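## Task

Scene 1: push the green button to start the recorder's pen carriage. It begins moving at once, makes a single continuous pass and never pauses. A pen draws in the lane matching a key's colour only while that key is pressed all the way down and the carriage is moving. A key pressed only partly may or may not draw. At the end, every printed box must have ink along its horizontal centre line, and no ink may lie outside any box. On the ruler at the sheet's edge, the pens start at 68 mm and travel at 9.61 mm/s. The arm bases, in metres, with headings in degrees counter-clockwise from +x: arm1 x=+0.65 y=+0.36 z=+0.74 facing -166; arm2 x=+0.65 y=-0.36 z=+0.77 facing +169; arm3 x=-0.65 y=+0.10 z=+0.76 facing +8; arm4 x=-0.08 y=-0.65 z=+0.81 facing +98. Anything that stays correct only because a robot is holding it at the end does not count.

## Robot and tools

Setup: four identical i2rt Big YAM arms, named arm1, arm2, arm3 and arm4. Each has six revolute joints, a two-finger gripper and a fisheye camera on the wrist (arm1_cam_wrist to arm4_cam_wrist, 504x504). A fixed overhead pinhole camera, cam_sheet, looks down at the recorder sheet. With joints 1 and 6 at 0 and the hand level and pointing forward, the wrist camera sits on top of the hand and looks toward the fingertips. The hand reaches roughly 1.0 m from the joint-1 axis.

Frames: there is one shared scene frame, with its origin on the floor and +z up. The base positions and headings are given in the tasks. "hand" is the point midway between the fingertips (URDF link pinch). The hand's z axis runs along the fingers, and the fingers open and close along its y axis. The calibration lists, for each camera, K, distortion D and T_world_to_cam (scene frame to camera, in metres), following OpenCV conventions. A camera's real pose can differ slightly from these numbers. A wrist camera's pose is derived from its arm's joint readings, so joint errors add to its error.

Joints. All targets are absolute angles in radians, except the gripper, which is in metres:
- joint1_rad, -2.879 to 2.879: yaws the whole arm about its base. Positive is counter-clockwise seen from above. At 0 the arm extends along the base heading.
- joint2_rad, 0 to 3.141: shoulder. At 0 the upper arm points backward, roughly level. Increasing it lifts the arm up and then over to the front.
- joint3_rad, 0 to 3.019: elbow. At 0 it is folded shut, and larger values open it.
- joint4_rad, -1.692 to 1.57: wrist pitch. Positive tilts the fingers up.
- joint5_rad, -1.57 to 1.57: sideways wrist swing. Positive goes to the arm's right.
- joint6_rad, -2.094 to 2.094: hand roll. Positive is clockwise as seen from behind the hand.
- gripper_m, 0 to 0.093: the gap between the fingertips.
The tolerances for counting a joint as arrived are ±0.045, ±0.14, ±0.09, ±0.055, ±0.03, ±0.035 and ±0.003, in the same order.

execute_actions: the argument "actions" is a list holding either one action or none. An action maps robot names to {"joints": {...}}. Each robot gets its own object, and inside it you name only the joints you want to set, each with an absolute target. Every arm in an action starts moving together, and each can finish at a different time. No action may run longer than 15 s. A joint or robot you leave out may keep pushing toward its earlier target. The optional "cameras" argument picks which images come back: leave it out or pass ["all"] for every camera, pass [] for none. An unknown name, key or out-of-range value makes the whole call refused, and nothing moves. An empty list just reports the current state and images. Example: {"arm1": {"joints": {"gripper_m": 0.05}}, "arm2": {"joints": {"joint1_rad": 0.3}}}.

wait: takes "seconds", from 0 to 10. It sends no new command, lets the simulation run on, and then returns state and images. zoom_image: takes "camera" and "region" [x0, y0, x1, y1] in image pixels, measured from the top-left corner and at most 504 by 504. It gives a closer look at that camera's latest image, which is useful for checking ink inside the boxes on cam_sheet. read_manual returns only licence texts. finished_scene takes "scene" (1 or 2) and permanently ends that scene. Call it only once the chart is complete and will stay that way without a robot holding anything.

Result lines:
- joint_positions gives the measured angles.
- "pictures" lists which camera produced each returned image.
- joint_status reports how each commanded joint ended. "off_target" means it settled short and may still be pushing. "contact_stop" means it stopped against something and now holds where it is. "time_out" means it did not arrive in time. It may keep pushing toward its target or toward a point limited to 0.375, 0.375, 0.113, 0.225, 0.075 and 0.3 rad (joints 1 to 6) from where it stands. "not_followed" means the self- and arm-collision check held back that arm's joint targets, while any gripper command still ran. The arm may retry the held targets with later actions.
- on_its_own lists joints you did not command this call. Here "held at" is the target a joint is holding, not its position.
To relieve a joint that is pushing, command it to its reported position. Tiny target changes may not move a joint at all. If a call reports a stop, your remaining calls in that reply are skipped.

This matters for when you press keys relative to the carriage. Convert the ruler numbers to timing as follows. The pen sits at the start mark when the button is pressed and advances at the stated speed. So a box spanning ruler values a to b should have its key held fully down from (a - start)/speed to (b - start)/speed seconds after the button press. Release it in time so no ink falls outside the box. Pressing keys only partly gives unreliable ink.

Avoid the following:
- Hard contact between arms, which can end the run. The collision check ignores fingers, gripper housings and wrist cameras, and it can react too late.
- Long hard pushes into the keys or the table. The arms do not stop on touch, and constant pushing heats motors. MOTOR HOT warns at 85 °C. At 100 °C an OVER-TEMPERATURE FAULT drops the arm, and joints then report "limit_stop_at_motor_heat", so resend their targets.
- Slams, drops and wide swings. Joints move at different speeds, so the path between two postures can curve outward.


Each tool is called after "Request:" as name([rows], argument=value, ...), one row to a line, values as JSON.

## Session

Request:
execute_actions(actions=[])

Scene clock: 0.00 s.
arm1.joint_positions: joint1_rad=-0.705 joint2_rad=+0.468 joint3_rad=+1.641 joint4_rad=-1.440 joint5_rad=+0.013 joint6_rad=+0.427 gripper_m=+0.094
arm1.joint_status: not commanded
arm1.hand: x=+0.5542 y=+0.4055 z=+1.3918 quat_wxyz=(+0.021, -0.719, +0.346, +0.602) (m; scene frame)
arm2.joint_positions: joint1_rad=-0.864 joint2_rad=+0.463 joint3_rad=+1.435 joint4_rad=-1.284 joint5_rad=-0.004 joint6_rad=-0.074 gripper_m=+0.095
arm2.joint_status: not commanded
arm2.hand: x=+0.5726 y=-0.2178 z=+1.3676 quat_wxyz=(-0.315, +0.711, -0.383, -0.498) (m; scene frame)
arm3.joint_positions: joint1_rad=+0.021 joint2_rad=+0.443 joint3_rad=+1.719 joint4_rad=-1.559 joint5_rad=+0.234 joint6_rad=-0.442 gripper_m=+0.095
arm3.joint_status: not commanded
arm3.hand: x=-0.5956 y=+0.0699 z=+1.4172 quat_wxyz=(-0.579, +0.170, -0.778, +0.177) (m; scene frame)
arm4.joint_positions: joint1_rad=+0.425 joint2_rad=+0.294 joint3_rad=+1.608 joint4_rad=-1.219 joint5_rad=-0.209 joint6_rad=-0.745 gripper_m=+0.094
arm4.joint_status: not commanded
arm4.hand: x=-0.1110 y=-0.6481 z=+1.5036 quat_wxyz=(-0.518, +0.673, -0.017, -0.528) (m; scene frame)
pictures: arm1_cam_wrist, arm2_cam_wrist, arm3_cam_wrist, arm4_cam_wrist, cam_sheet
Images, in order (width x height): arm1_cam_wrist 504x504, arm2_cam_wrist 504x504, arm3_cam_wrist 504x504, arm4_cam_wrist 504x504, cam_sheet 504x504.

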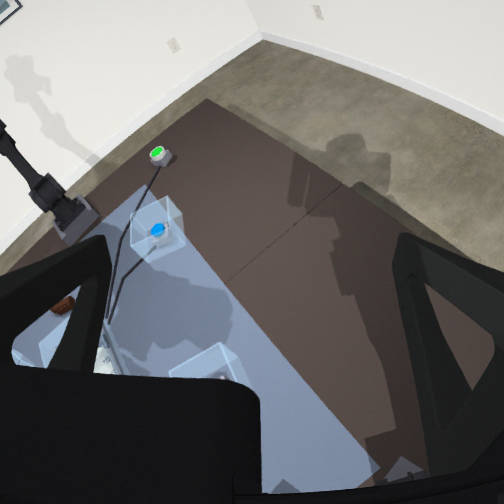

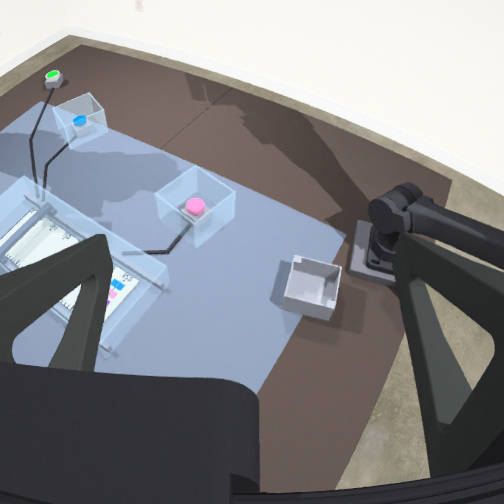

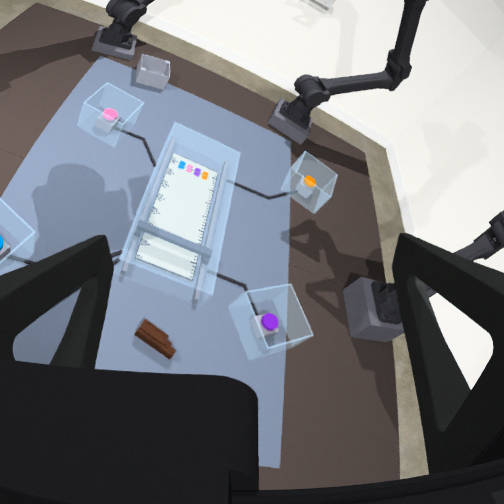

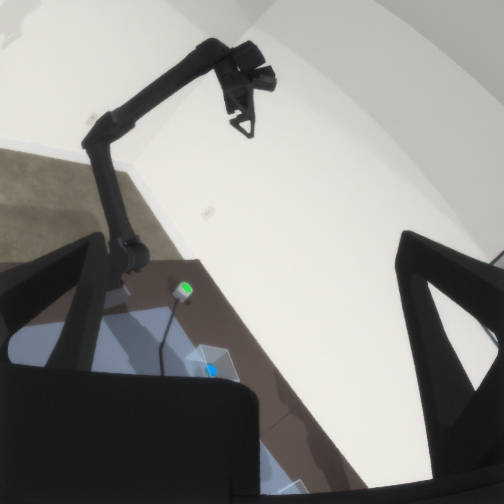

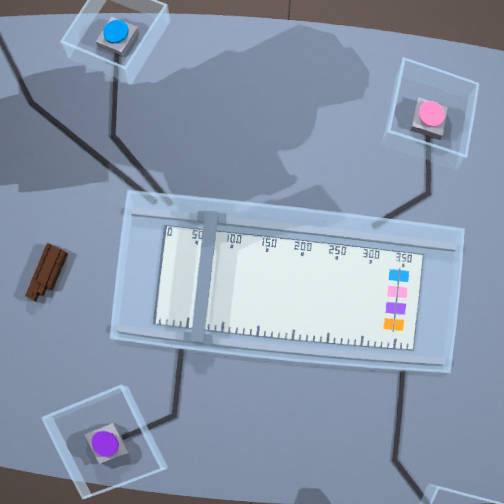

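Request:
zoom_image(camera="cam_sheet", region=[150, 210, 450, 370])

Request:
zoom_image(camera="cam_sheet", region=[340, 240, 440, 350])

Request:
zoom_image(camera="arm3_cam_wrist", region=[0, 50, 400, 380])

Region (150, 210, 450, 370) of cam_sheet's 504x504 image, scaled by 1.680, with more detail than that image has; it fills the top 269 rows of this view, and the rest is white.

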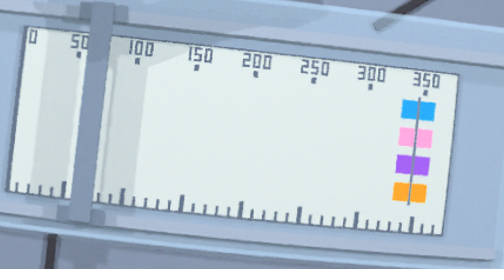

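Region (340, 240, 440, 350) of cam_sheet's 504x504 image, scaled by 4.582, with more detail than that image has; it fills the left 458 columns of this view, and the rest is white.

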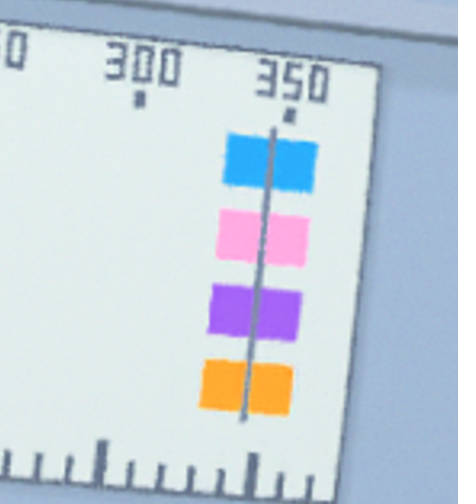

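Region (0, 50, 400, 380) of arm3_cam_wrist's 504x504 image, scaled by 1.260, with more detail than that image has; it fills the top 416 rows of this view, and the rest is white.

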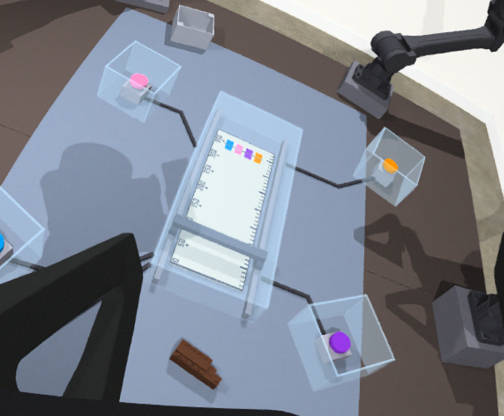

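Request:
execute_actions([
  {"arm1":{"joints":{"joint1_rad":0.08,"joint2_rad":1.525,"joint3_rad":1.405,"joint4_rad":-1.45,"joint5_rad":0,"joint6_rad":0,"gripper_m":0}},"arm2":{"joints":{"joint1_rad":0.30,"joint2_rad":1.379,"joint3_rad":1.169,"joint4_rad":-1.36,"joint5_rad":0,"joint6_rad":0,"gripper_m":0}},"arm3":{"joints":{"joint1_rad":1.24,"joint2_rad":1.32,"joint3_rad":1.14,"joint4_rad":-1.39,"joint5_rad":0,"joint6_rad":0,"gripper_m":0}},"arm4":{"joints":{"joint1_rad":0.224,"joint2_rad":1.372,"joint3_rad":1.053,"joint4_rad":-1.25,"joint5_rad":0,"joint6_rad":0,"gripper_m":0}}},
])

Scene clock: 48.40 s.
arm1.joint_positions: joint1_rad=+0.083 joint2_rad=+1.508 joint3_rad=+1.410 joint4_rad=-1.440 joint5_rad=+0.002 joint6_rad=+0.011 gripper_m=+0.001
arm1.joint_status: all done
arm1.hand: x=+0.2162 y=+0.2172 z=+0.9677 quat_wxyz=(-0.001, -0.988, -0.154, +0.010) (m; scene frame)
arm2.joint_positions: joint1_rad=+0.302 joint2_rad=+1.381 joint3_rad=+1.161 joint4_rad=-1.352 joint5_rad=+0.001 joint6_rad=-0.012 gripper_m=+0.001
arm2.joint_status: all done
arm2.hand: x=+0.2632 y=-0.3995 z=+0.9542 quat_wxyz=(-0.001, +0.998, +0.058, -0.001) (m; scene frame)
arm3.joint_positions: joint1_rad=+1.235 joint2_rad=+1.324 joint3_rad=+1.122 joint4_rad=-1.382 joint5_rad=+0.002 joint6_rad=-0.011 gripper_m=+0.001
arm3.joint_status: all done
arm3.hand: x=-0.5796 y=+0.4594 z=+0.9561 quat_wxyz=(+0.004, +0.640, -0.769, +0.007) (m; scene frame)
arm4.joint_positions: joint1_rad=+0.228 joint2_rad=+1.372 joint3_rad=+1.027 joint4_rad=-1.245 joint5_rad=-0.002 joint6_rad=-0.012 gripper_m=+0.001
arm4.joint_status: all done
arm4.hand: x=-0.2100 y=-0.3047 z=+0.9442 quat_wxyz=(+0.013, +0.827, -0.562, +0.005) (m; scene frame)
pictures: arm1_cam_wrist, arm2_cam_wrist, arm3_cam_wrist, arm4_cam_wrist, cam_sheet
camera_calibration (this result's frames):
arm1_cam_wrist: T_world_to_cam=[[-0.313878, 0.949457, -0.00346903, -0.132102], [0.783511, 0.261079, 0.56387, -0.763237], [0.536276, 0.174268, -0.825857, 0.770948], [0, 0, 0, 1]] pos_world=[0.1431, 0.190338, 1.0666]
arm2_cam_wrist: T_world_to_cam=[[-0.0876988, 0.996147, 0.000389701, 0.418849], [0.807559, 0.0708668, 0.585514, -0.739637], [0.583231, 0.0516636, -0.810662, 0.7622], [0, 0, 0, 1]] pos_world=[0.189494, -0.404197, 1.05079]
arm3_cam_wrist: T_world_to_cam=[[0.982468, -0.186384, 0.00424253, 0.649137], [-0.151228, -0.783433, 0.602795, -0.298841], [-0.109027, -0.592869, -0.797884, 1.09745], [0, 0, 0, 1]] pos_world=[-0.563297, 0.53751, 1.05302]
arm4_cam_wrist: T_world_to_cam=[[0.929612, 0.368272, -0.0140597, 0.318284], [0.298658, -0.730437, 0.614219, -0.736421], [0.21593, -0.575184, -0.78901, 0.740925], [0, 0, 0, 1]] pos_world=[-0.235931, -0.228956, 1.0414]
Images, in order (width x height): arm1_cam_wrist 504x504, arm2_cam_wrist 504x504, arm3_cam_wrist 504x504, arm4_cam_wrist 504x504, cam_sheet 504x504.

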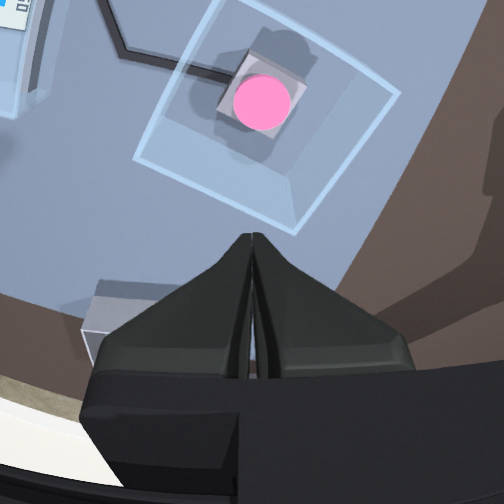

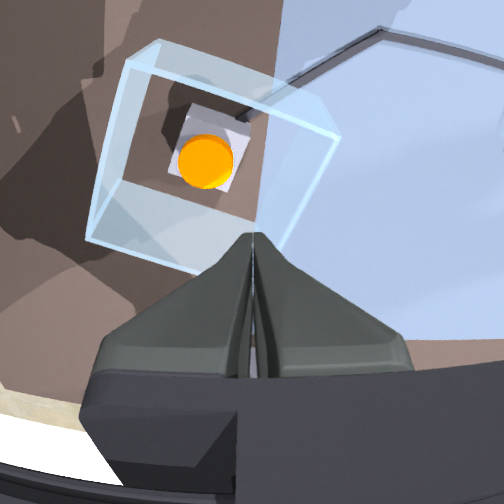

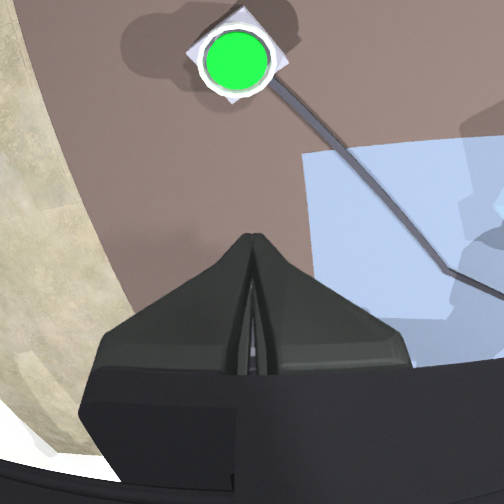

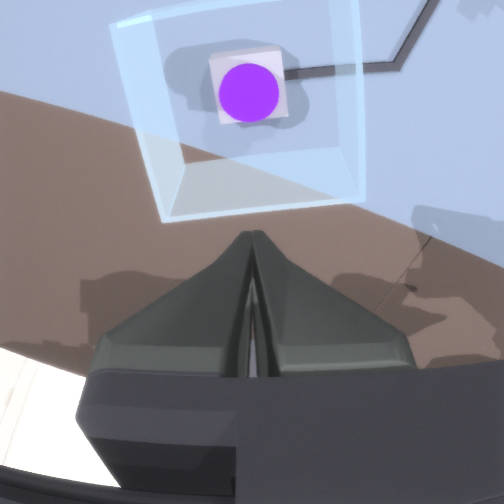

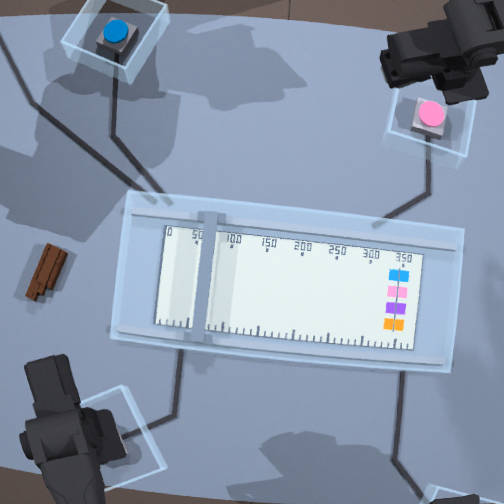

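Request:
execute_actions([
  {"arm1":{"joints":{"joint1_rad":0.072,"joint2_rad":1.661,"joint3_rad":1.212,"joint4_rad":-1.121}},"arm2":{"joints":{"joint1_rad":0.374,"joint2_rad":1.426,"joint3_rad":0.85,"joint4_rad":-0.989}},"arm3":{"joints":{"joint1_rad":1.253,"joint2_rad":1.468,"joint3_rad":1.039,"joint4_rad":-1.14}},"arm4":{"joints":{"joint2_rad":1.557,"joint3_rad":0.88,"joint4_rad":-0.885}}},
])

Scene clock: 66.80 s.
arm1.joint_positions: joint1_rad=+0.083 joint2_rad=+1.671 joint3_rad=+1.208 joint4_rad=-1.132 joint5_rad=+0.002 joint6_rad=+0.011 gripper_m=+0.001
arm1.joint_status: all done
arm1.hand: x=+0.2095 y=+0.2148 z=+0.8221 quat_wxyz=(+0.004, -0.988, -0.154, -0.018) (m; scene frame)
arm2.joint_positions: joint1_rad=+0.377 joint2_rad=+1.430 joint3_rad=+0.840 joint4_rad=-0.998 joint5_rad=+0.001 joint6_rad=-0.012 gripper_m=+0.001
arm2.joint_status: all done
arm2.hand: x=+0.3066 y=-0.4212 z=+0.8247 quat_wxyz=(-0.001, +0.995, +0.095, +0.007) (m; scene frame)
arm3.joint_positions: joint1_rad=+1.239 joint2_rad=+1.477 joint3_rad=+1.035 joint4_rad=-1.152 joint5_rad=+0.002 joint6_rad=-0.011 gripper_m=+0.001
arm3.joint_status: all done
arm3.hand: x=-0.5752 y=+0.4866 z=+0.8689 quat_wxyz=(+0.007, +0.641, -0.768, +0.010) (m; scene frame)
arm4.joint_positions: joint1_rad=+0.228 joint2_rad=+1.568 joint3_rad=+0.859 joint4_rad=-0.894 joint5_rad=-0.002 joint6_rad=-0.011 gripper_m=+0.001
arm4.joint_status: all done
arm4.hand: x=-0.2123 y=-0.3034 z=+0.8194 quat_wxyz=(+0.017, +0.827, -0.562, +0.010) (m; scene frame)
pictures: arm1_cam_wrist, arm2_cam_wrist, arm3_cam_wrist, arm4_cam_wrist, cam_sheet
camera_calibration (this result's frames):
arm1_cam_wrist: T_world_to_cam=[[-0.313766, 0.949494, -0.00338837, -0.132496], [0.751603, 0.25055, 0.610178, -0.704415], [0.580209, 0.188907, -0.792257, 0.614728], [0, 0, 0, 1]] pos_world=[0.131197, 0.186169, 0.916392]
arm2_cam_wrist: T_world_to_cam=[[-0.161497, 0.986873, 0.000887589, 0.462642], [0.79052, 0.128827, 0.598733, -0.678565], [0.590759, 0.0973955, -0.800948, 0.642013], [0, 0, 0, 1]] pos_world=[0.23186, -0.431681, 0.920087]
arm3_cam_wrist: T_world_to_cam=[[0.983032, -0.183387, 0.00418738, 0.649207], [-0.147775, -0.778196, 0.610388, -0.231485], [-0.108679, -0.600649, -0.792092, 1.04347], [0, 0, 0, 1]] pos_world=[-0.558996, 0.565678, 0.965104]
arm4_cam_wrist: T_world_to_cam=[[0.929752, 0.367912, -0.0141904, 0.318242], [0.295794, -0.723443, 0.623808, -0.664516], [0.21924, -0.584184, -0.781449, 0.635432], [0, 0, 0, 1]] pos_world=[-0.238638, -0.226616, 0.915604]
Images, in order (width x height): arm1_cam_wrist 504x504, arm2_cam_wrist 504x504, arm3_cam_wrist 504x504, arm4_cam_wrist 504x504, cam_sheet 504x504.

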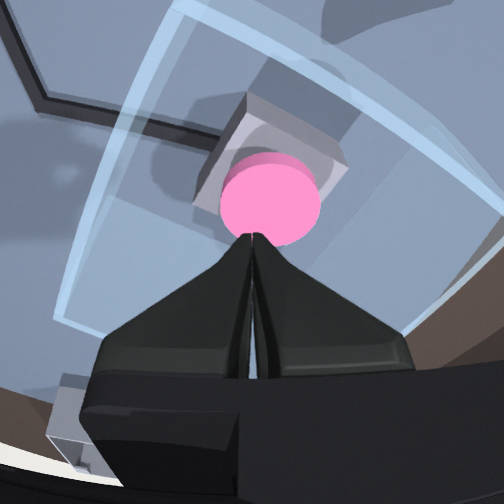

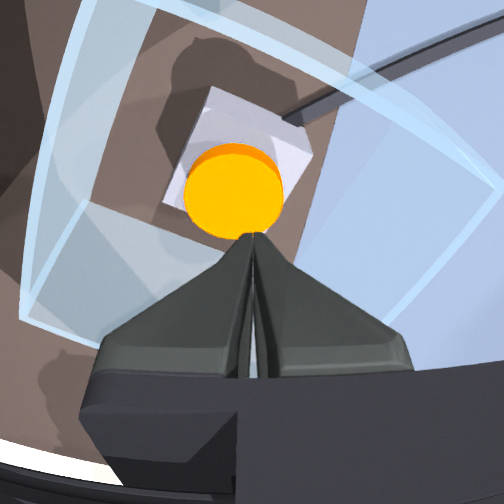

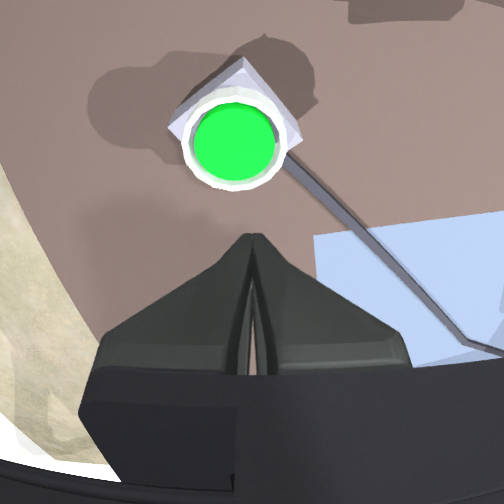

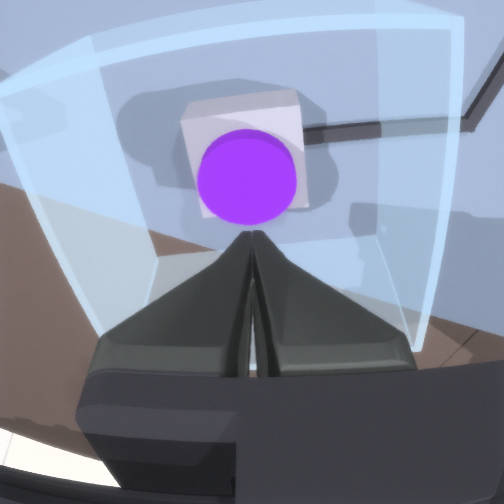

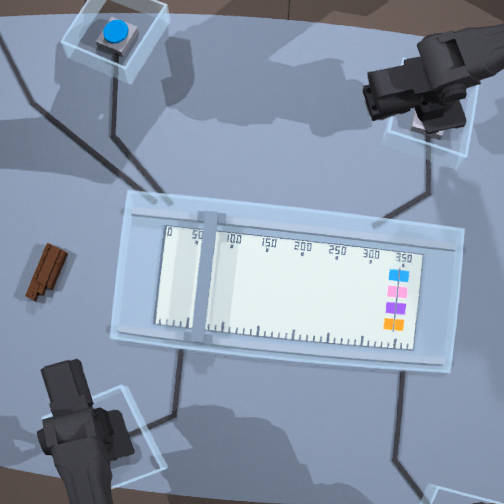

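Request:
execute_actions([
  {"arm1":{"joints":{"joint1_rad":0.07,"joint2_rad":1.712,"joint3_rad":1.135,"joint4_rad":-0.987,"joint6_rad":0.5}},"arm2":{"joints":{"joint1_rad":0.386,"joint2_rad":1.485,"joint3_rad":0.76,"joint4_rad":-0.846,"joint6_rad":0.33}},"arm4":{"joints":{"joint2_rad":1.639,"joint3_rad":0.81,"joint4_rad":-0.736,"joint6_rad":-0.1}}},
], cameras=["arm1_cam_wrist","arm2_cam_wrist","arm4_cam_wrist"])

Scene clock: 89.60 s.
arm1.joint_positions: joint1_rad=+0.083 joint2_rad=+1.686 joint3_rad=+1.145 joint4_rad=-0.999 joint5_rad=+0.002 joint6_rad=+0.489 gripper_m=+0.001
arm1.joint_status: all done
arm1.hand: x=+0.2049 y=+0.2134 z=+0.7943 quat_wxyz=(-0.003, -0.996, +0.084, +0.009) (m; scene frame)
arm2.joint_positions: joint1_rad=+0.378 joint2_rad=+1.482 joint3_rad=+0.755 joint4_rad=-0.862 joint5_rad=+0.001 joint6_rad=+0.316 gripper_m=+0.001
arm2.joint_status: all done
arm2.hand: x=+0.3185 y=-0.4194 z=+0.7822 quat_wxyz=(-0.002, +0.998, -0.068, +0.007) (m; scene frame)
arm3.joint_positions: joint1_rad=+1.239 joint2_rad=+1.477 joint3_rad=+1.035 joint4_rad=-1.152 joint5_rad=+0.002 joint6_rad=-0.011 gripper_m=+0.001
arm3.joint_status: not commanded
arm3.hand: x=-0.5752 y=+0.4866 z=+0.8689 quat_wxyz=(+0.007, +0.641, -0.768, +0.010) (m; scene frame)
arm4.joint_positions: joint1_rad=+0.228 joint2_rad=+1.646 joint3_rad=+0.802 joint4_rad=-0.745 joint5_rad=-0.002 joint6_rad=-0.089 gripper_m=+0.001
arm4.joint_status: all done
arm4.hand: x=-0.2115 y=-0.3072 z=+0.7761 quat_wxyz=(+0.013, +0.848, -0.530, +0.004) (m; scene frame)
pictures: arm1_cam_wrist, arm2_cam_wrist, arm4_cam_wrist
camera_calibration (this result's frames):
arm1_cam_wrist: T_world_to_cam=[[0.157974, 0.987371, -0.0119477, -0.230664], [0.814847, -0.123518, 0.566364, -0.581993], [0.557735, -0.0992066, -0.824069, 0.687006], [0, 0, 0, 1]] pos_world=[0.127507, 0.22402, 0.893004]
arm2_cam_wrist: T_world_to_cam=[[0.163938, 0.986454, 0.00564646, 0.3553], [0.790104, -0.13473, 0.597982, -0.772621], [0.590643, -0.0935708, -0.801489, 0.52109], [0, 0, 0, 1]] pos_world=[0.244426, -0.405823, 0.877656]
arm4_cam_wrist: T_world_to_cam=[[0.898485, 0.438725, -0.0156723, 0.334551], [0.355616, -0.706422, 0.611968, -0.613364], [0.257414, -0.555417, -0.790727, 0.623357], [0, 0, 0, 1]] pos_world=[-0.242927, -0.233846, 0.873508]
Images, in order (width x height): arm1_cam_wrist 504x504, arm2_cam_wrist 504x504, arm4_cam_wrist 504x504.

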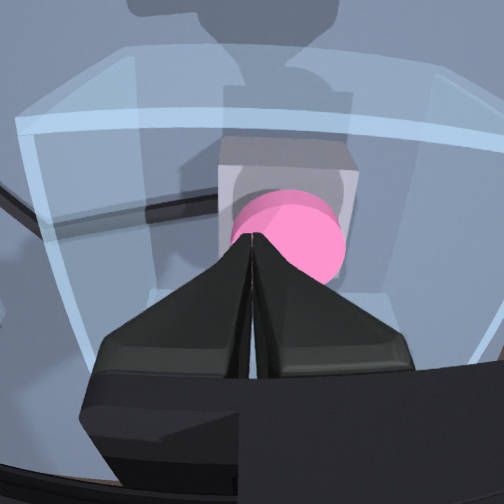

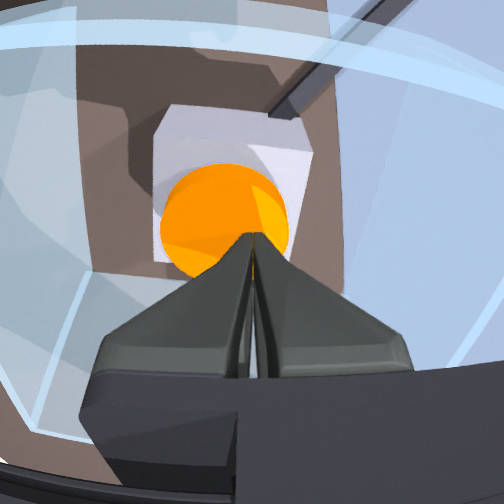

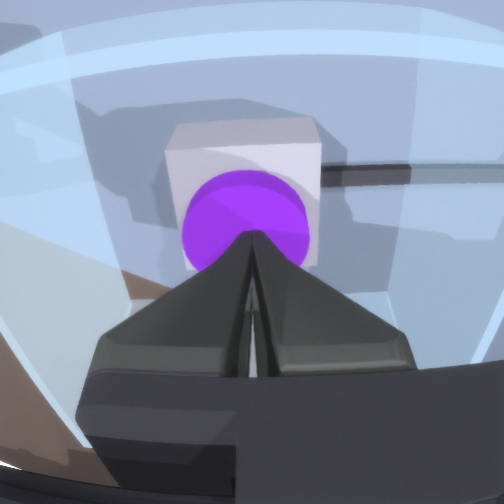

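Request:
execute_actions([
  {"arm1":{"joints":{"joint1_rad":0.04,"joint2_rad":1.73}},"arm2":{"joints":{"joint1_rad":0.42}},"arm4":{"joints":{"joint2_rad":1.70,"joint4_rad":-0.70}}},
], cameras=["arm1_cam_wrist","arm2_cam_wrist","arm4_cam_wrist","cam_sheet"])

Scene clock: 98.10 s.
arm1.joint_positions: joint1_rad=+0.045 joint2_rad=+1.699 joint3_rad=+1.145 joint4_rad=-0.999 joint5_rad=+0.002 joint6_rad=+0.489 gripper_m=+0.001
arm1.joint_status: all done
arm1.hand: x=+0.2007 y=+0.2304 z=+0.7888 quat_wxyz=(+0.000, -0.995, +0.103, +0.003) (m; scene frame)
arm2.joint_positions: joint1_rad=+0.411 joint2_rad=+1.482 joint3_rad=+0.755 joint4_rad=-0.856 joint5_rad=+0.001 joint6_rad=+0.317 gripper_m=+0.001
arm2.joint_status: all done
arm2.hand: x=+0.3191 y=-0.4306 z=+0.7822 quat_wxyz=(-0.002, +0.999, -0.053, +0.004) (m; scene frame)
arm3.joint_positions: joint1_rad=+1.239 joint2_rad=+1.477 joint3_rad=+1.035 joint4_rad=-1.152 joint5_rad=+0.002 joint6_rad=-0.011 gripper_m=+0.001
arm3.joint_status: not commanded
arm3.hand: x=-0.5752 y=+0.4866 z=+0.8689 quat_wxyz=(+0.007, +0.641, -0.768, +0.010) (m; scene frame)
arm4.joint_positions: joint1_rad=+0.228 joint2_rad=+1.665 joint3_rad=+0.803 joint4_rad=-0.714 joint5_rad=-0.002 joint6_rad=-0.089 gripper_m=+0.001
arm4.joint_status: all done
arm4.hand: x=-0.2134 y=-0.3024 z=+0.7696 quat_wxyz=(+0.009, +0.848, -0.530, -0.001) (m; scene frame)
pictures: arm1_cam_wrist, arm2_cam_wrist, arm4_cam_wrist, cam_sheet
camera_calibration (this result's frames):
arm1_cam_wrist: T_world_to_cam=[[0.195603, 0.980665, -0.00588511, -0.257632], [0.802906, -0.156696, 0.575141, -0.570276], [0.563099, -0.117225, -0.818033, 0.684856], [0, 0, 0, 1]] pos_world=[0.12263, 0.243573, 0.886708]
arm2_cam_wrist: T_world_to_cam=[[0.132655, 0.991156, 0.00356827, 0.379865], [0.79776, -0.108906, 0.593058, -0.762034], [0.588202, -0.0758256, -0.805152, 0.530974], [0, 0, 0, 1]] pos_world=[0.245209, -0.419235, 0.87809]
arm4_cam_wrist: T_world_to_cam=[[0.898325, 0.439091, -0.0145241, 0.333278], [0.358578, -0.713702, 0.601707, -0.599066], [0.253838, -0.545737, -0.798585, 0.62957], [0, 0, 0, 1]] pos_world=[-0.24439, -0.230314, 0.868068]
Images, in order (width x height): arm1_cam_wrist 504x504, arm2_cam_wrist 504x504, arm4_cam_wrist 504x504, cam_sheet 504x504.

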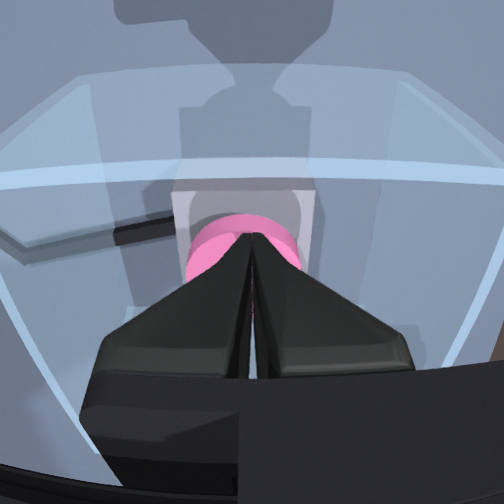

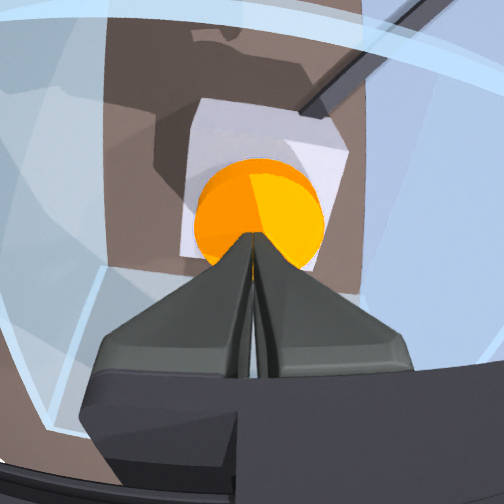

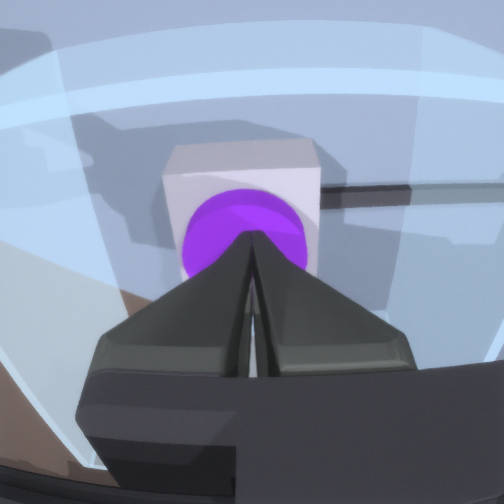

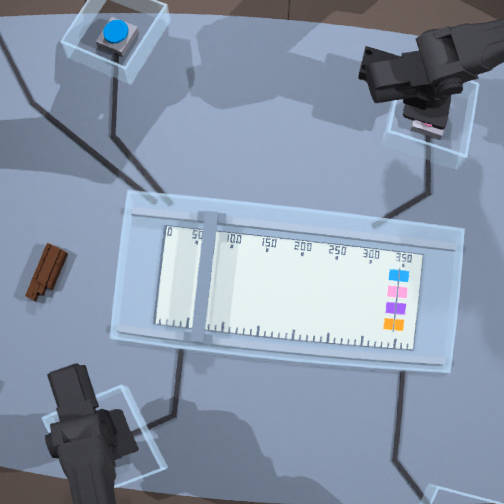

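Request:
execute_actions([
  {"arm1":{"joints":{"joint2_rad":1.79}},"arm2":{"joints":{"joint2_rad":1.57}},"arm4":{"joints":{"joint2_rad":1.75}}},
], cameras=["arm1_cam_wrist","arm2_cam_wrist","arm4_cam_wrist","cam_sheet"])

Scene clock: 101.03 s.
arm1.joint_positions: joint1_rad=+0.045 joint2_rad=+1.720 joint3_rad=+1.146 joint4_rad=-0.995 joint5_rad=+0.003 joint6_rad=+0.489 gripper_m=+0.001
arm1.joint_status: all done
arm1.hand: x=+0.2012 y=+0.2306 z=+0.7794 quat_wxyz=(+0.003, -0.995, +0.103, -0.005) (m; scene frame)
arm2.joint_positions: joint1_rad=+0.411 joint2_rad=+1.498 joint3_rad=+0.762 joint4_rad=-0.861 joint5_rad=+0.001 joint6_rad=+0.317 gripper_m=+0.001
arm2.joint_status: all done
arm2.hand: x=+0.3187 y=-0.4307 z=+0.7792 quat_wxyz=(-0.004, +0.999, -0.053, +0.011) (m; scene frame)
arm3.joint_positions: joint1_rad=+1.239 joint2_rad=+1.477 joint3_rad=+1.035 joint4_rad=-1.152 joint5_rad=+0.002 joint6_rad=-0.011 gripper_m=+0.001
arm3.joint_status: not commanded
arm3.hand: x=-0.5752 y=+0.4866 z=+0.8689 quat_wxyz=(+0.007, +0.641, -0.768, +0.010) (m; scene frame)
arm4.joint_positions: joint1_rad=+0.228 joint2_rad=+1.669 joint3_rad=+0.806 joint4_rad=-0.719 joint5_rad=-0.002 joint6_rad=-0.089 gripper_m=+0.001
arm4.joint_status: all done
arm4.hand: x=-0.2133 y=-0.3026 z=+0.7690 quat_wxyz=(+0.011, +0.848, -0.530, +0.001) (m; scene frame)
pictures: arm1_cam_wrist, arm2_cam_wrist, arm4_cam_wrist, cam_sheet
camera_calibration (this result's frames):
arm1_cam_wrist: T_world_to_cam=[[0.195617, 0.980678, 0.00220056, -0.264313], [0.793604, -0.159619, 0.587124, -0.572057], [0.576131, -0.113105, -0.809494, 0.666653], [0, 0, 0, 1]] pos_world=[0.121612, 0.243296, 0.876102]
arm2_cam_wrist: T_world_to_cam=[[0.132577, 0.991138, 0.0083436, 0.376319], [0.789503, -0.110688, 0.603683, -0.766326], [0.599256, -0.0734475, -0.797181, 0.520077], [0, 0, 0, 1]] pos_world=[0.243466, -0.419609, 0.874074]
arm4_cam_wrist: T_world_to_cam=[[0.898321, 0.439081, -0.0150682, 0.333708], [0.35732, -0.710229, 0.606546, -0.60177], [0.255621, -0.550257, -0.794906, 0.625163], [0, 0, 0, 1]] pos_world=[-0.244557, -0.229919, 0.866975]
Images, in order (width x height): arm1_cam_wrist 504x504, arm2_cam_wrist 504x504, arm4_cam_wrist 504x504, cam_sheet 504x504.

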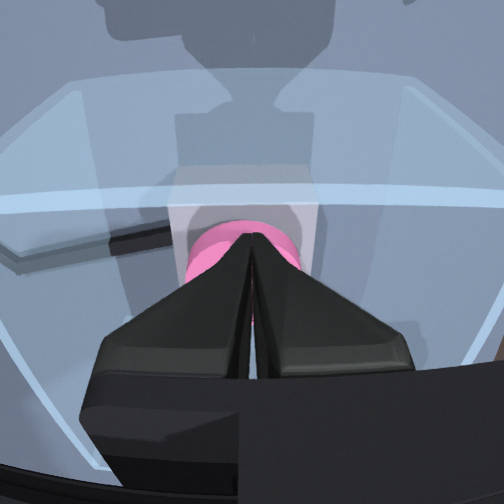

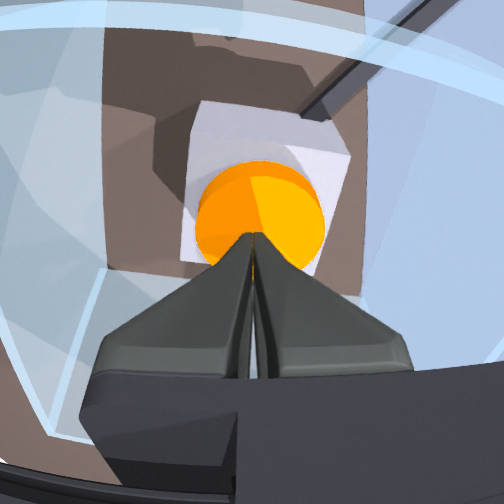

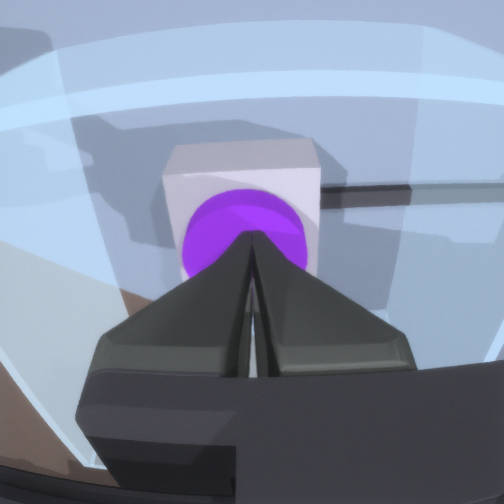

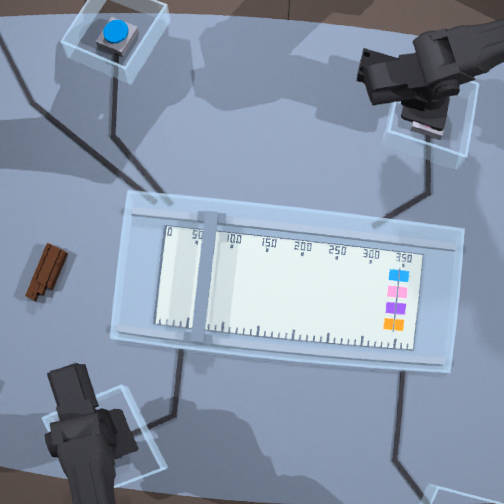

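Request:
execute_actions(actions=[], cameras=["cam_sheet","arm4_cam_wrist"])

Request:
zoom_image(camera="cam_sheet", region=[150, 200, 290, 350])

Scene clock: 103.87 s.
arm1.joint_positions: joint1_rad=+0.045 joint2_rad=+1.720 joint3_rad=+1.146 joint4_rad=-0.995 joint5_rad=+0.003 joint6_rad=+0.489 gripper_m=+0.001
arm1.joint_status: all done
arm1.hand: x=+0.2012 y=+0.2306 z=+0.7794 quat_wxyz=(+0.003, -0.995, +0.103, -0.005) (m; scene frame)
arm2.joint_positions: joint1_rad=+0.411 joint2_rad=+1.498 joint3_rad=+0.762 joint4_rad=-0.861 joint5_rad=+0.001 joint6_rad=+0.317 gripper_m=+0.001
arm2.joint_status: all done
arm2.hand: x=+0.3187 y=-0.4307 z=+0.7792 quat_wxyz=(-0.004, +0.999, -0.053, +0.011) (m; scene frame)
arm3.joint_positions: joint1_rad=+1.239 joint2_rad=+1.477 joint3_rad=+1.035 joint4_rad=-1.152 joint5_rad=+0.002 joint6_rad=-0.011 gripper_m=+0.001
arm3.joint_status: not commanded
arm3.hand: x=-0.5752 y=+0.4866 z=+0.8689 quat_wxyz=(+0.007, +0.641, -0.768, +0.010) (m; scene frame)
arm4.joint_positions: joint1_rad=+0.228 joint2_rad=+1.669 joint3_rad=+0.806 joint4_rad=-0.719 joint5_rad=-0.002 joint6_rad=-0.089 gripper_m=+0.001
arm4.joint_status: all done
arm4.hand: x=-0.2133 y=-0.3026 z=+0.7690 quat_wxyz=(+0.011, +0.848, -0.530, +0.001) (m; scene frame)
pictures: arm4_cam_wrist, cam_sheet
camera_calibration (this result's frames):
arm4_cam_wrist: T_world_to_cam=[[0.898321, 0.439081, -0.0150682, 0.333708], [0.35732, -0.710229, 0.606546, -0.60177], [0.255621, -0.550257, -0.794906, 0.625163], [0, 0, 0, 1]] pos_world=[-0.244557, -0.229919, 0.866975]
Images, in order (width x height): arm4_cam_wrist 504x504, cam_sheet 504x504.

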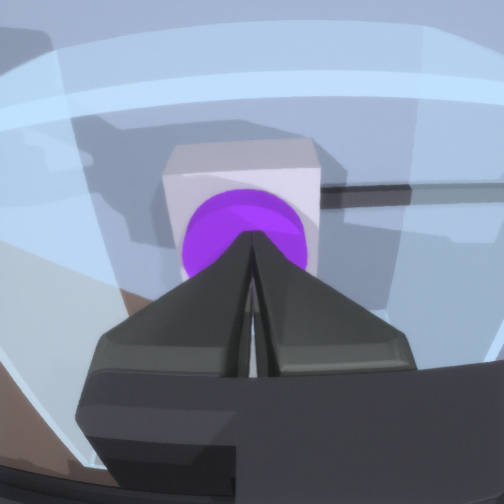

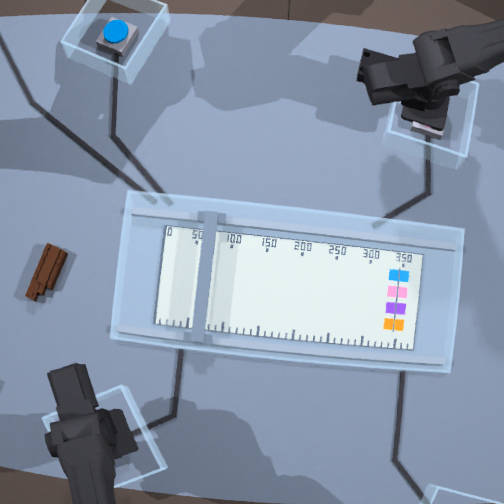

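Region (150, 200, 290, 350) of cam_sheet's 504x504 image, scaled by 3.360, with more detail than that image has; it fills the left 470 columns of this view, and the rest is white.

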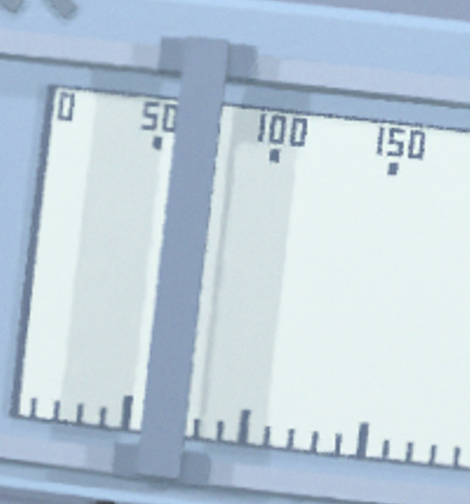

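Request:
execute_actions([
  {"arm1":{"joints":{"joint2_rad":1.66}},"arm2":{"joints":{"joint2_rad":1.44}},"arm4":{"joints":{"joint2_rad":1.60}},"arm3":{"joints":{"joint1_rad":0.397,"joint2_rad":1.518,"joint3_rad":1.179,"joint4_rad":-1.232}}},
])

Scene clock: 118.57 s.
arm1.joint_positions: joint1_rad=+0.045 joint2_rad=+1.672 joint3_rad=+1.146 joint4_rad=-0.993 joint5_rad=+0.003 joint6_rad=+0.489 gripper_m=+0.001
arm1.joint_status: all done
arm1.hand: x=+0.1970 y=+0.2294 z=+0.8010 quat_wxyz=(-0.006, -0.994, +0.103, +0.018) (m; scene frame)
arm2.joint_positions: joint1_rad=+0.411 joint2_rad=+1.440 joint3_rad=+0.762 joint4_rad=-0.855 joint5_rad=+0.001 joint6_rad=+0.317 gripper_m=+0.001
arm2.joint_status: all done
arm2.hand: x=+0.3115 y=-0.4322 z=+0.7975 quat_wxyz=(+0.005, +0.998, -0.053, -0.019) (m; scene frame)
arm3.joint_positions: joint1_rad=+0.398 joint2_rad=+1.511 joint3_rad=+1.149 joint4_rad=-1.221 joint5_rad=+0.001 joint6_rad=-0.009 gripper_m=+0.001
arm3.joint_status: all done
arm3.hand: x=-0.2891 y=+0.3163 z=+0.8971 quat_wxyz=(+0.004, +0.271, -0.963, +0.004) (m; scene frame)
arm4.joint_positions: joint1_rad=+0.228 joint2_rad=+1.604 joint3_rad=+0.806 joint4_rad=-0.709 joint5_rad=-0.002 joint6_rad=-0.089 gripper_m=+0.001
arm4.joint_status: all done
arm4.hand: x=-0.2176 y=-0.2906 z=+0.7921 quat_wxyz=(-0.012, +0.848, -0.530, -0.029) (m; scene frame)
pictures: arm1_cam_wrist, arm2_cam_wrist, arm3_cam_wrist, arm4_cam_wrist, cam_sheet
camera_calibration (this result's frames):
arm1_cam_wrist: T_world_to_cam=[[0.195213, 0.980539, -0.0208591, -0.243745], [0.8209, -0.151719, 0.55055, -0.559439], [0.536671, -0.124598, -0.834542, 0.716933], [0, 0, 0, 1]] pos_world=[0.122069, 0.243452, 0.901225]
arm2_cam_wrist: T_world_to_cam=[[0.13242, 0.991111, -0.0128218, 0.395568], [0.824971, -0.103034, 0.555705, -0.741354], [0.549444, -0.0841643, -0.831281, 0.576909], [0, 0, 0, 1]] pos_world=[0.242235, -0.419881, 0.896619]
arm3_cam_wrist: T_world_to_cam=[[0.51793, -0.855419, 0.00270138, 0.416062], [-0.685542, -0.413182, 0.599427, -0.600012], [-0.511645, -0.312313, -0.800425, 0.79443], [0, 0, 0, 1]] pos_world=[-0.220358, 0.356105, 0.99442]
arm4_cam_wrist: T_world_to_cam=[[0.898459, 0.438978, -0.00833834, 0.327276], [0.37211, -0.751245, 0.545129, -0.565823], [0.233036, -0.492879, -0.838311, 0.697396], [0, 0, 0, 1]] pos_world=[-0.246014, -0.225007, 0.89581]
Images, in order (width x height): arm1_cam_wrist 504x504, arm2_cam_wrist 504x504, arm3_cam_wrist 504x504, arm4_cam_wrist 504x504, cam_sheet 504x504.

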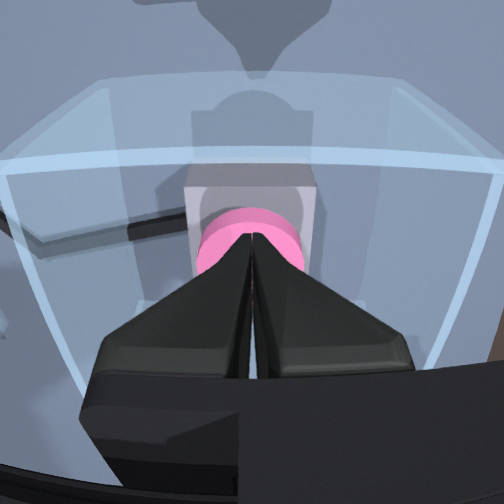

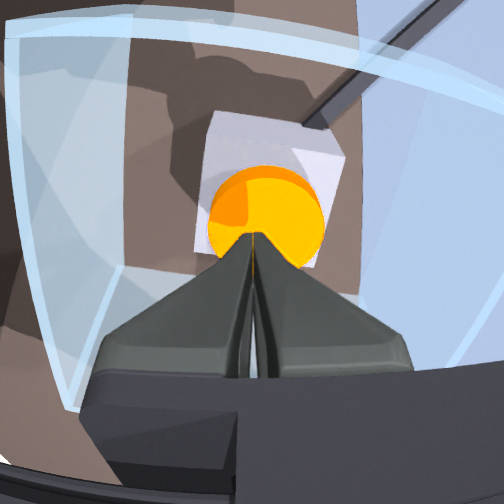

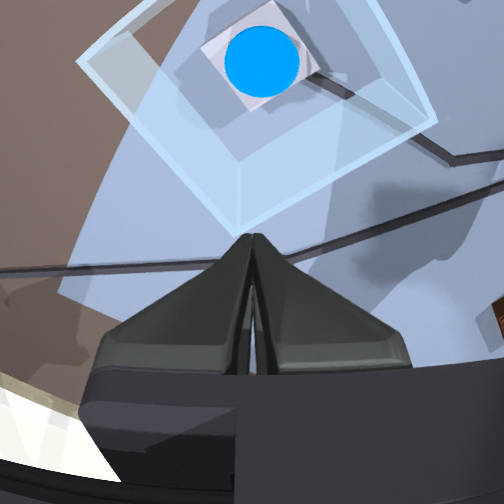

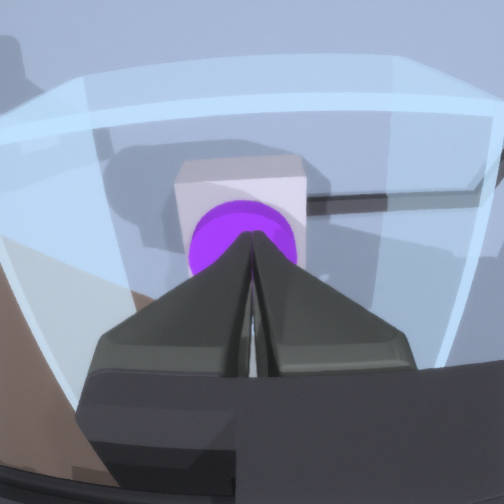

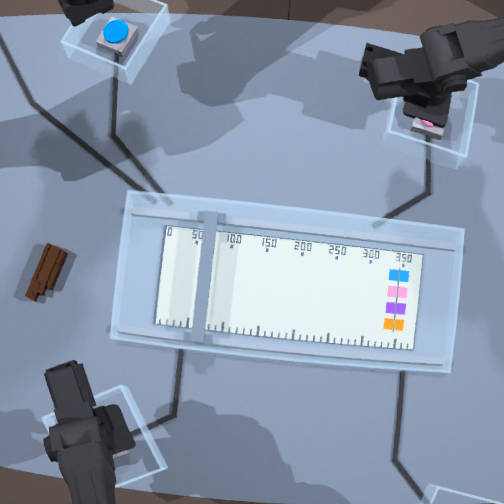

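Request:
execute_actions([
  {"arm3":{"joints":{"joint1_rad":0.37,"joint2_rad":1.605,"joint3_rad":1.24,"joint4_rad":-1.192,"joint6_rad":-0.55}}},
], cameras=[])

Request:
execute_actions([
  {"arm3":{"joints":{"joint2_rad":1.704,"joint3_rad":1.117,"joint4_rad":-0.984}}},
], cameras=["arm3_cam_wrist"])

Scene clock: 128.87 s.
arm1.joint_positions: joint1_rad=+0.045 joint2_rad=+1.672 joint3_rad=+1.146 joint4_rad=-0.993 joint5_rad=+0.003 joint6_rad=+0.489 gripper_m=+0.001
arm1.joint_status: not commanded
arm1.hand: x=+0.1970 y=+0.2294 z=+0.8010 quat_wxyz=(-0.006, -0.994, +0.103, +0.018) (m; scene frame)
arm2.joint_positions: joint1_rad=+0.411 joint2_rad=+1.440 joint3_rad=+0.762 joint4_rad=-0.855 joint5_rad=+0.001 joint6_rad=+0.317 gripper_m=+0.001
arm2.joint_status: not commanded
arm2.hand: x=+0.3115 y=-0.4322 z=+0.7975 quat_wxyz=(+0.005, +0.998, -0.053, -0.019) (m; scene frame)
arm3.joint_positions: joint1_rad=+0.381 joint2_rad=+1.599 joint3_rad=+1.199 joint4_rad=-1.199 joint5_rad=+0.001 joint6_rad=-0.539 gripper_m=+0.001
arm3.joint_status: all done
arm3.hand: x=-0.2645 y=+0.3218 z=+0.8783 quat_wxyz=(+0.013, +0.506, -0.862, +0.002) (m; scene frame)
arm4.joint_positions: joint1_rad=+0.228 joint2_rad=+1.604 joint3_rad=+0.806 joint4_rad=-0.709 joint5_rad=-0.002 joint6_rad=-0.089 gripper_m=+0.001
arm4.joint_status: not commanded
arm4.hand: x=-0.2176 y=-0.2906 z=+0.7921 quat_wxyz=(-0.012, +0.848, -0.530, -0.029) (m; scene frame)
pictures: none
No camera images: the call's "cameras" was empty. Leave "cameras" out to get every camera's image.

Scene clock: 129.80 s.
arm1.joint_positions: joint1_rad=+0.045 joint2_rad=+1.672 joint3_rad=+1.146 joint4_rad=-0.993 joint5_rad=+0.003 joint6_rad=+0.489 gripper_m=+0.001
arm1.joint_status: not commanded
arm1.hand: x=+0.1970 y=+0.2294 z=+0.8010 quat_wxyz=(-0.006, -0.994, +0.103, +0.018) (m; scene frame)
arm2.joint_positions: joint1_rad=+0.411 joint2_rad=+1.440 joint3_rad=+0.762 joint4_rad=-0.855 joint5_rad=+0.001 joint6_rad=+0.317 gripper_m=+0.001
arm2.joint_status: not commanded
arm2.hand: x=+0.3115 y=-0.4322 z=+0.7975 quat_wxyz=(+0.005, +0.998, -0.053, -0.019) (m; scene frame)
arm3.joint_positions: joint1_rad=+0.381 joint2_rad=+1.710 joint3_rad=+1.112 joint4_rad=-0.995 joint5_rad=+0.001 joint6_rad=-0.539 gripper_m=+0.001
arm3.joint_status: all done
arm3.hand: x=-0.2586 y=+0.3249 z=+0.8010 quat_wxyz=(+0.010, +0.506, -0.862, +0.002) (m; scene frame)
arm4.joint_positions: joint1_rad=+0.228 joint2_rad=+1.604 joint3_rad=+0.806 joint4_rad=-0.709 joint5_rad=-0.002 joint6_rad=-0.089 gripper_m=+0.001
arm4.joint_status: not commanded
arm4.hand: x=-0.2176 y=-0.2906 z=+0.7921 quat_wxyz=(-0.012, +0.848, -0.530, -0.029) (m; scene frame)
pictures: arm3_cam_wrist
camera_calibration (this result's frames):
arm3_cam_wrist: T_world_to_cam=[[0.870858, -0.491462, -0.00846027, 0.389819], [-0.385995, -0.694427, 0.607272, -0.355373], [-0.304326, -0.525582, -0.794449, 0.853899], [0, 0, 0, 1]] pos_world=[-0.216785, 0.393595, 0.897485]
Images, in order (width x height): arm3_cam_wrist 504x504.

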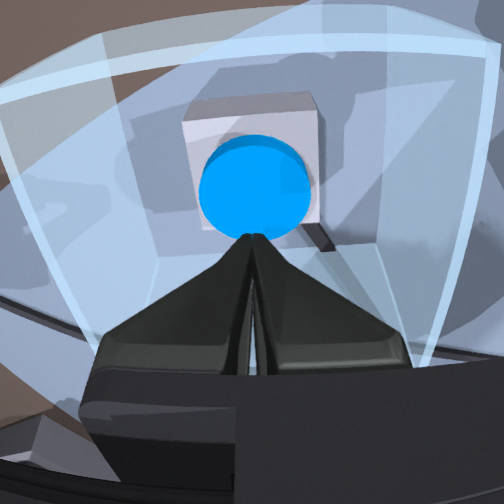

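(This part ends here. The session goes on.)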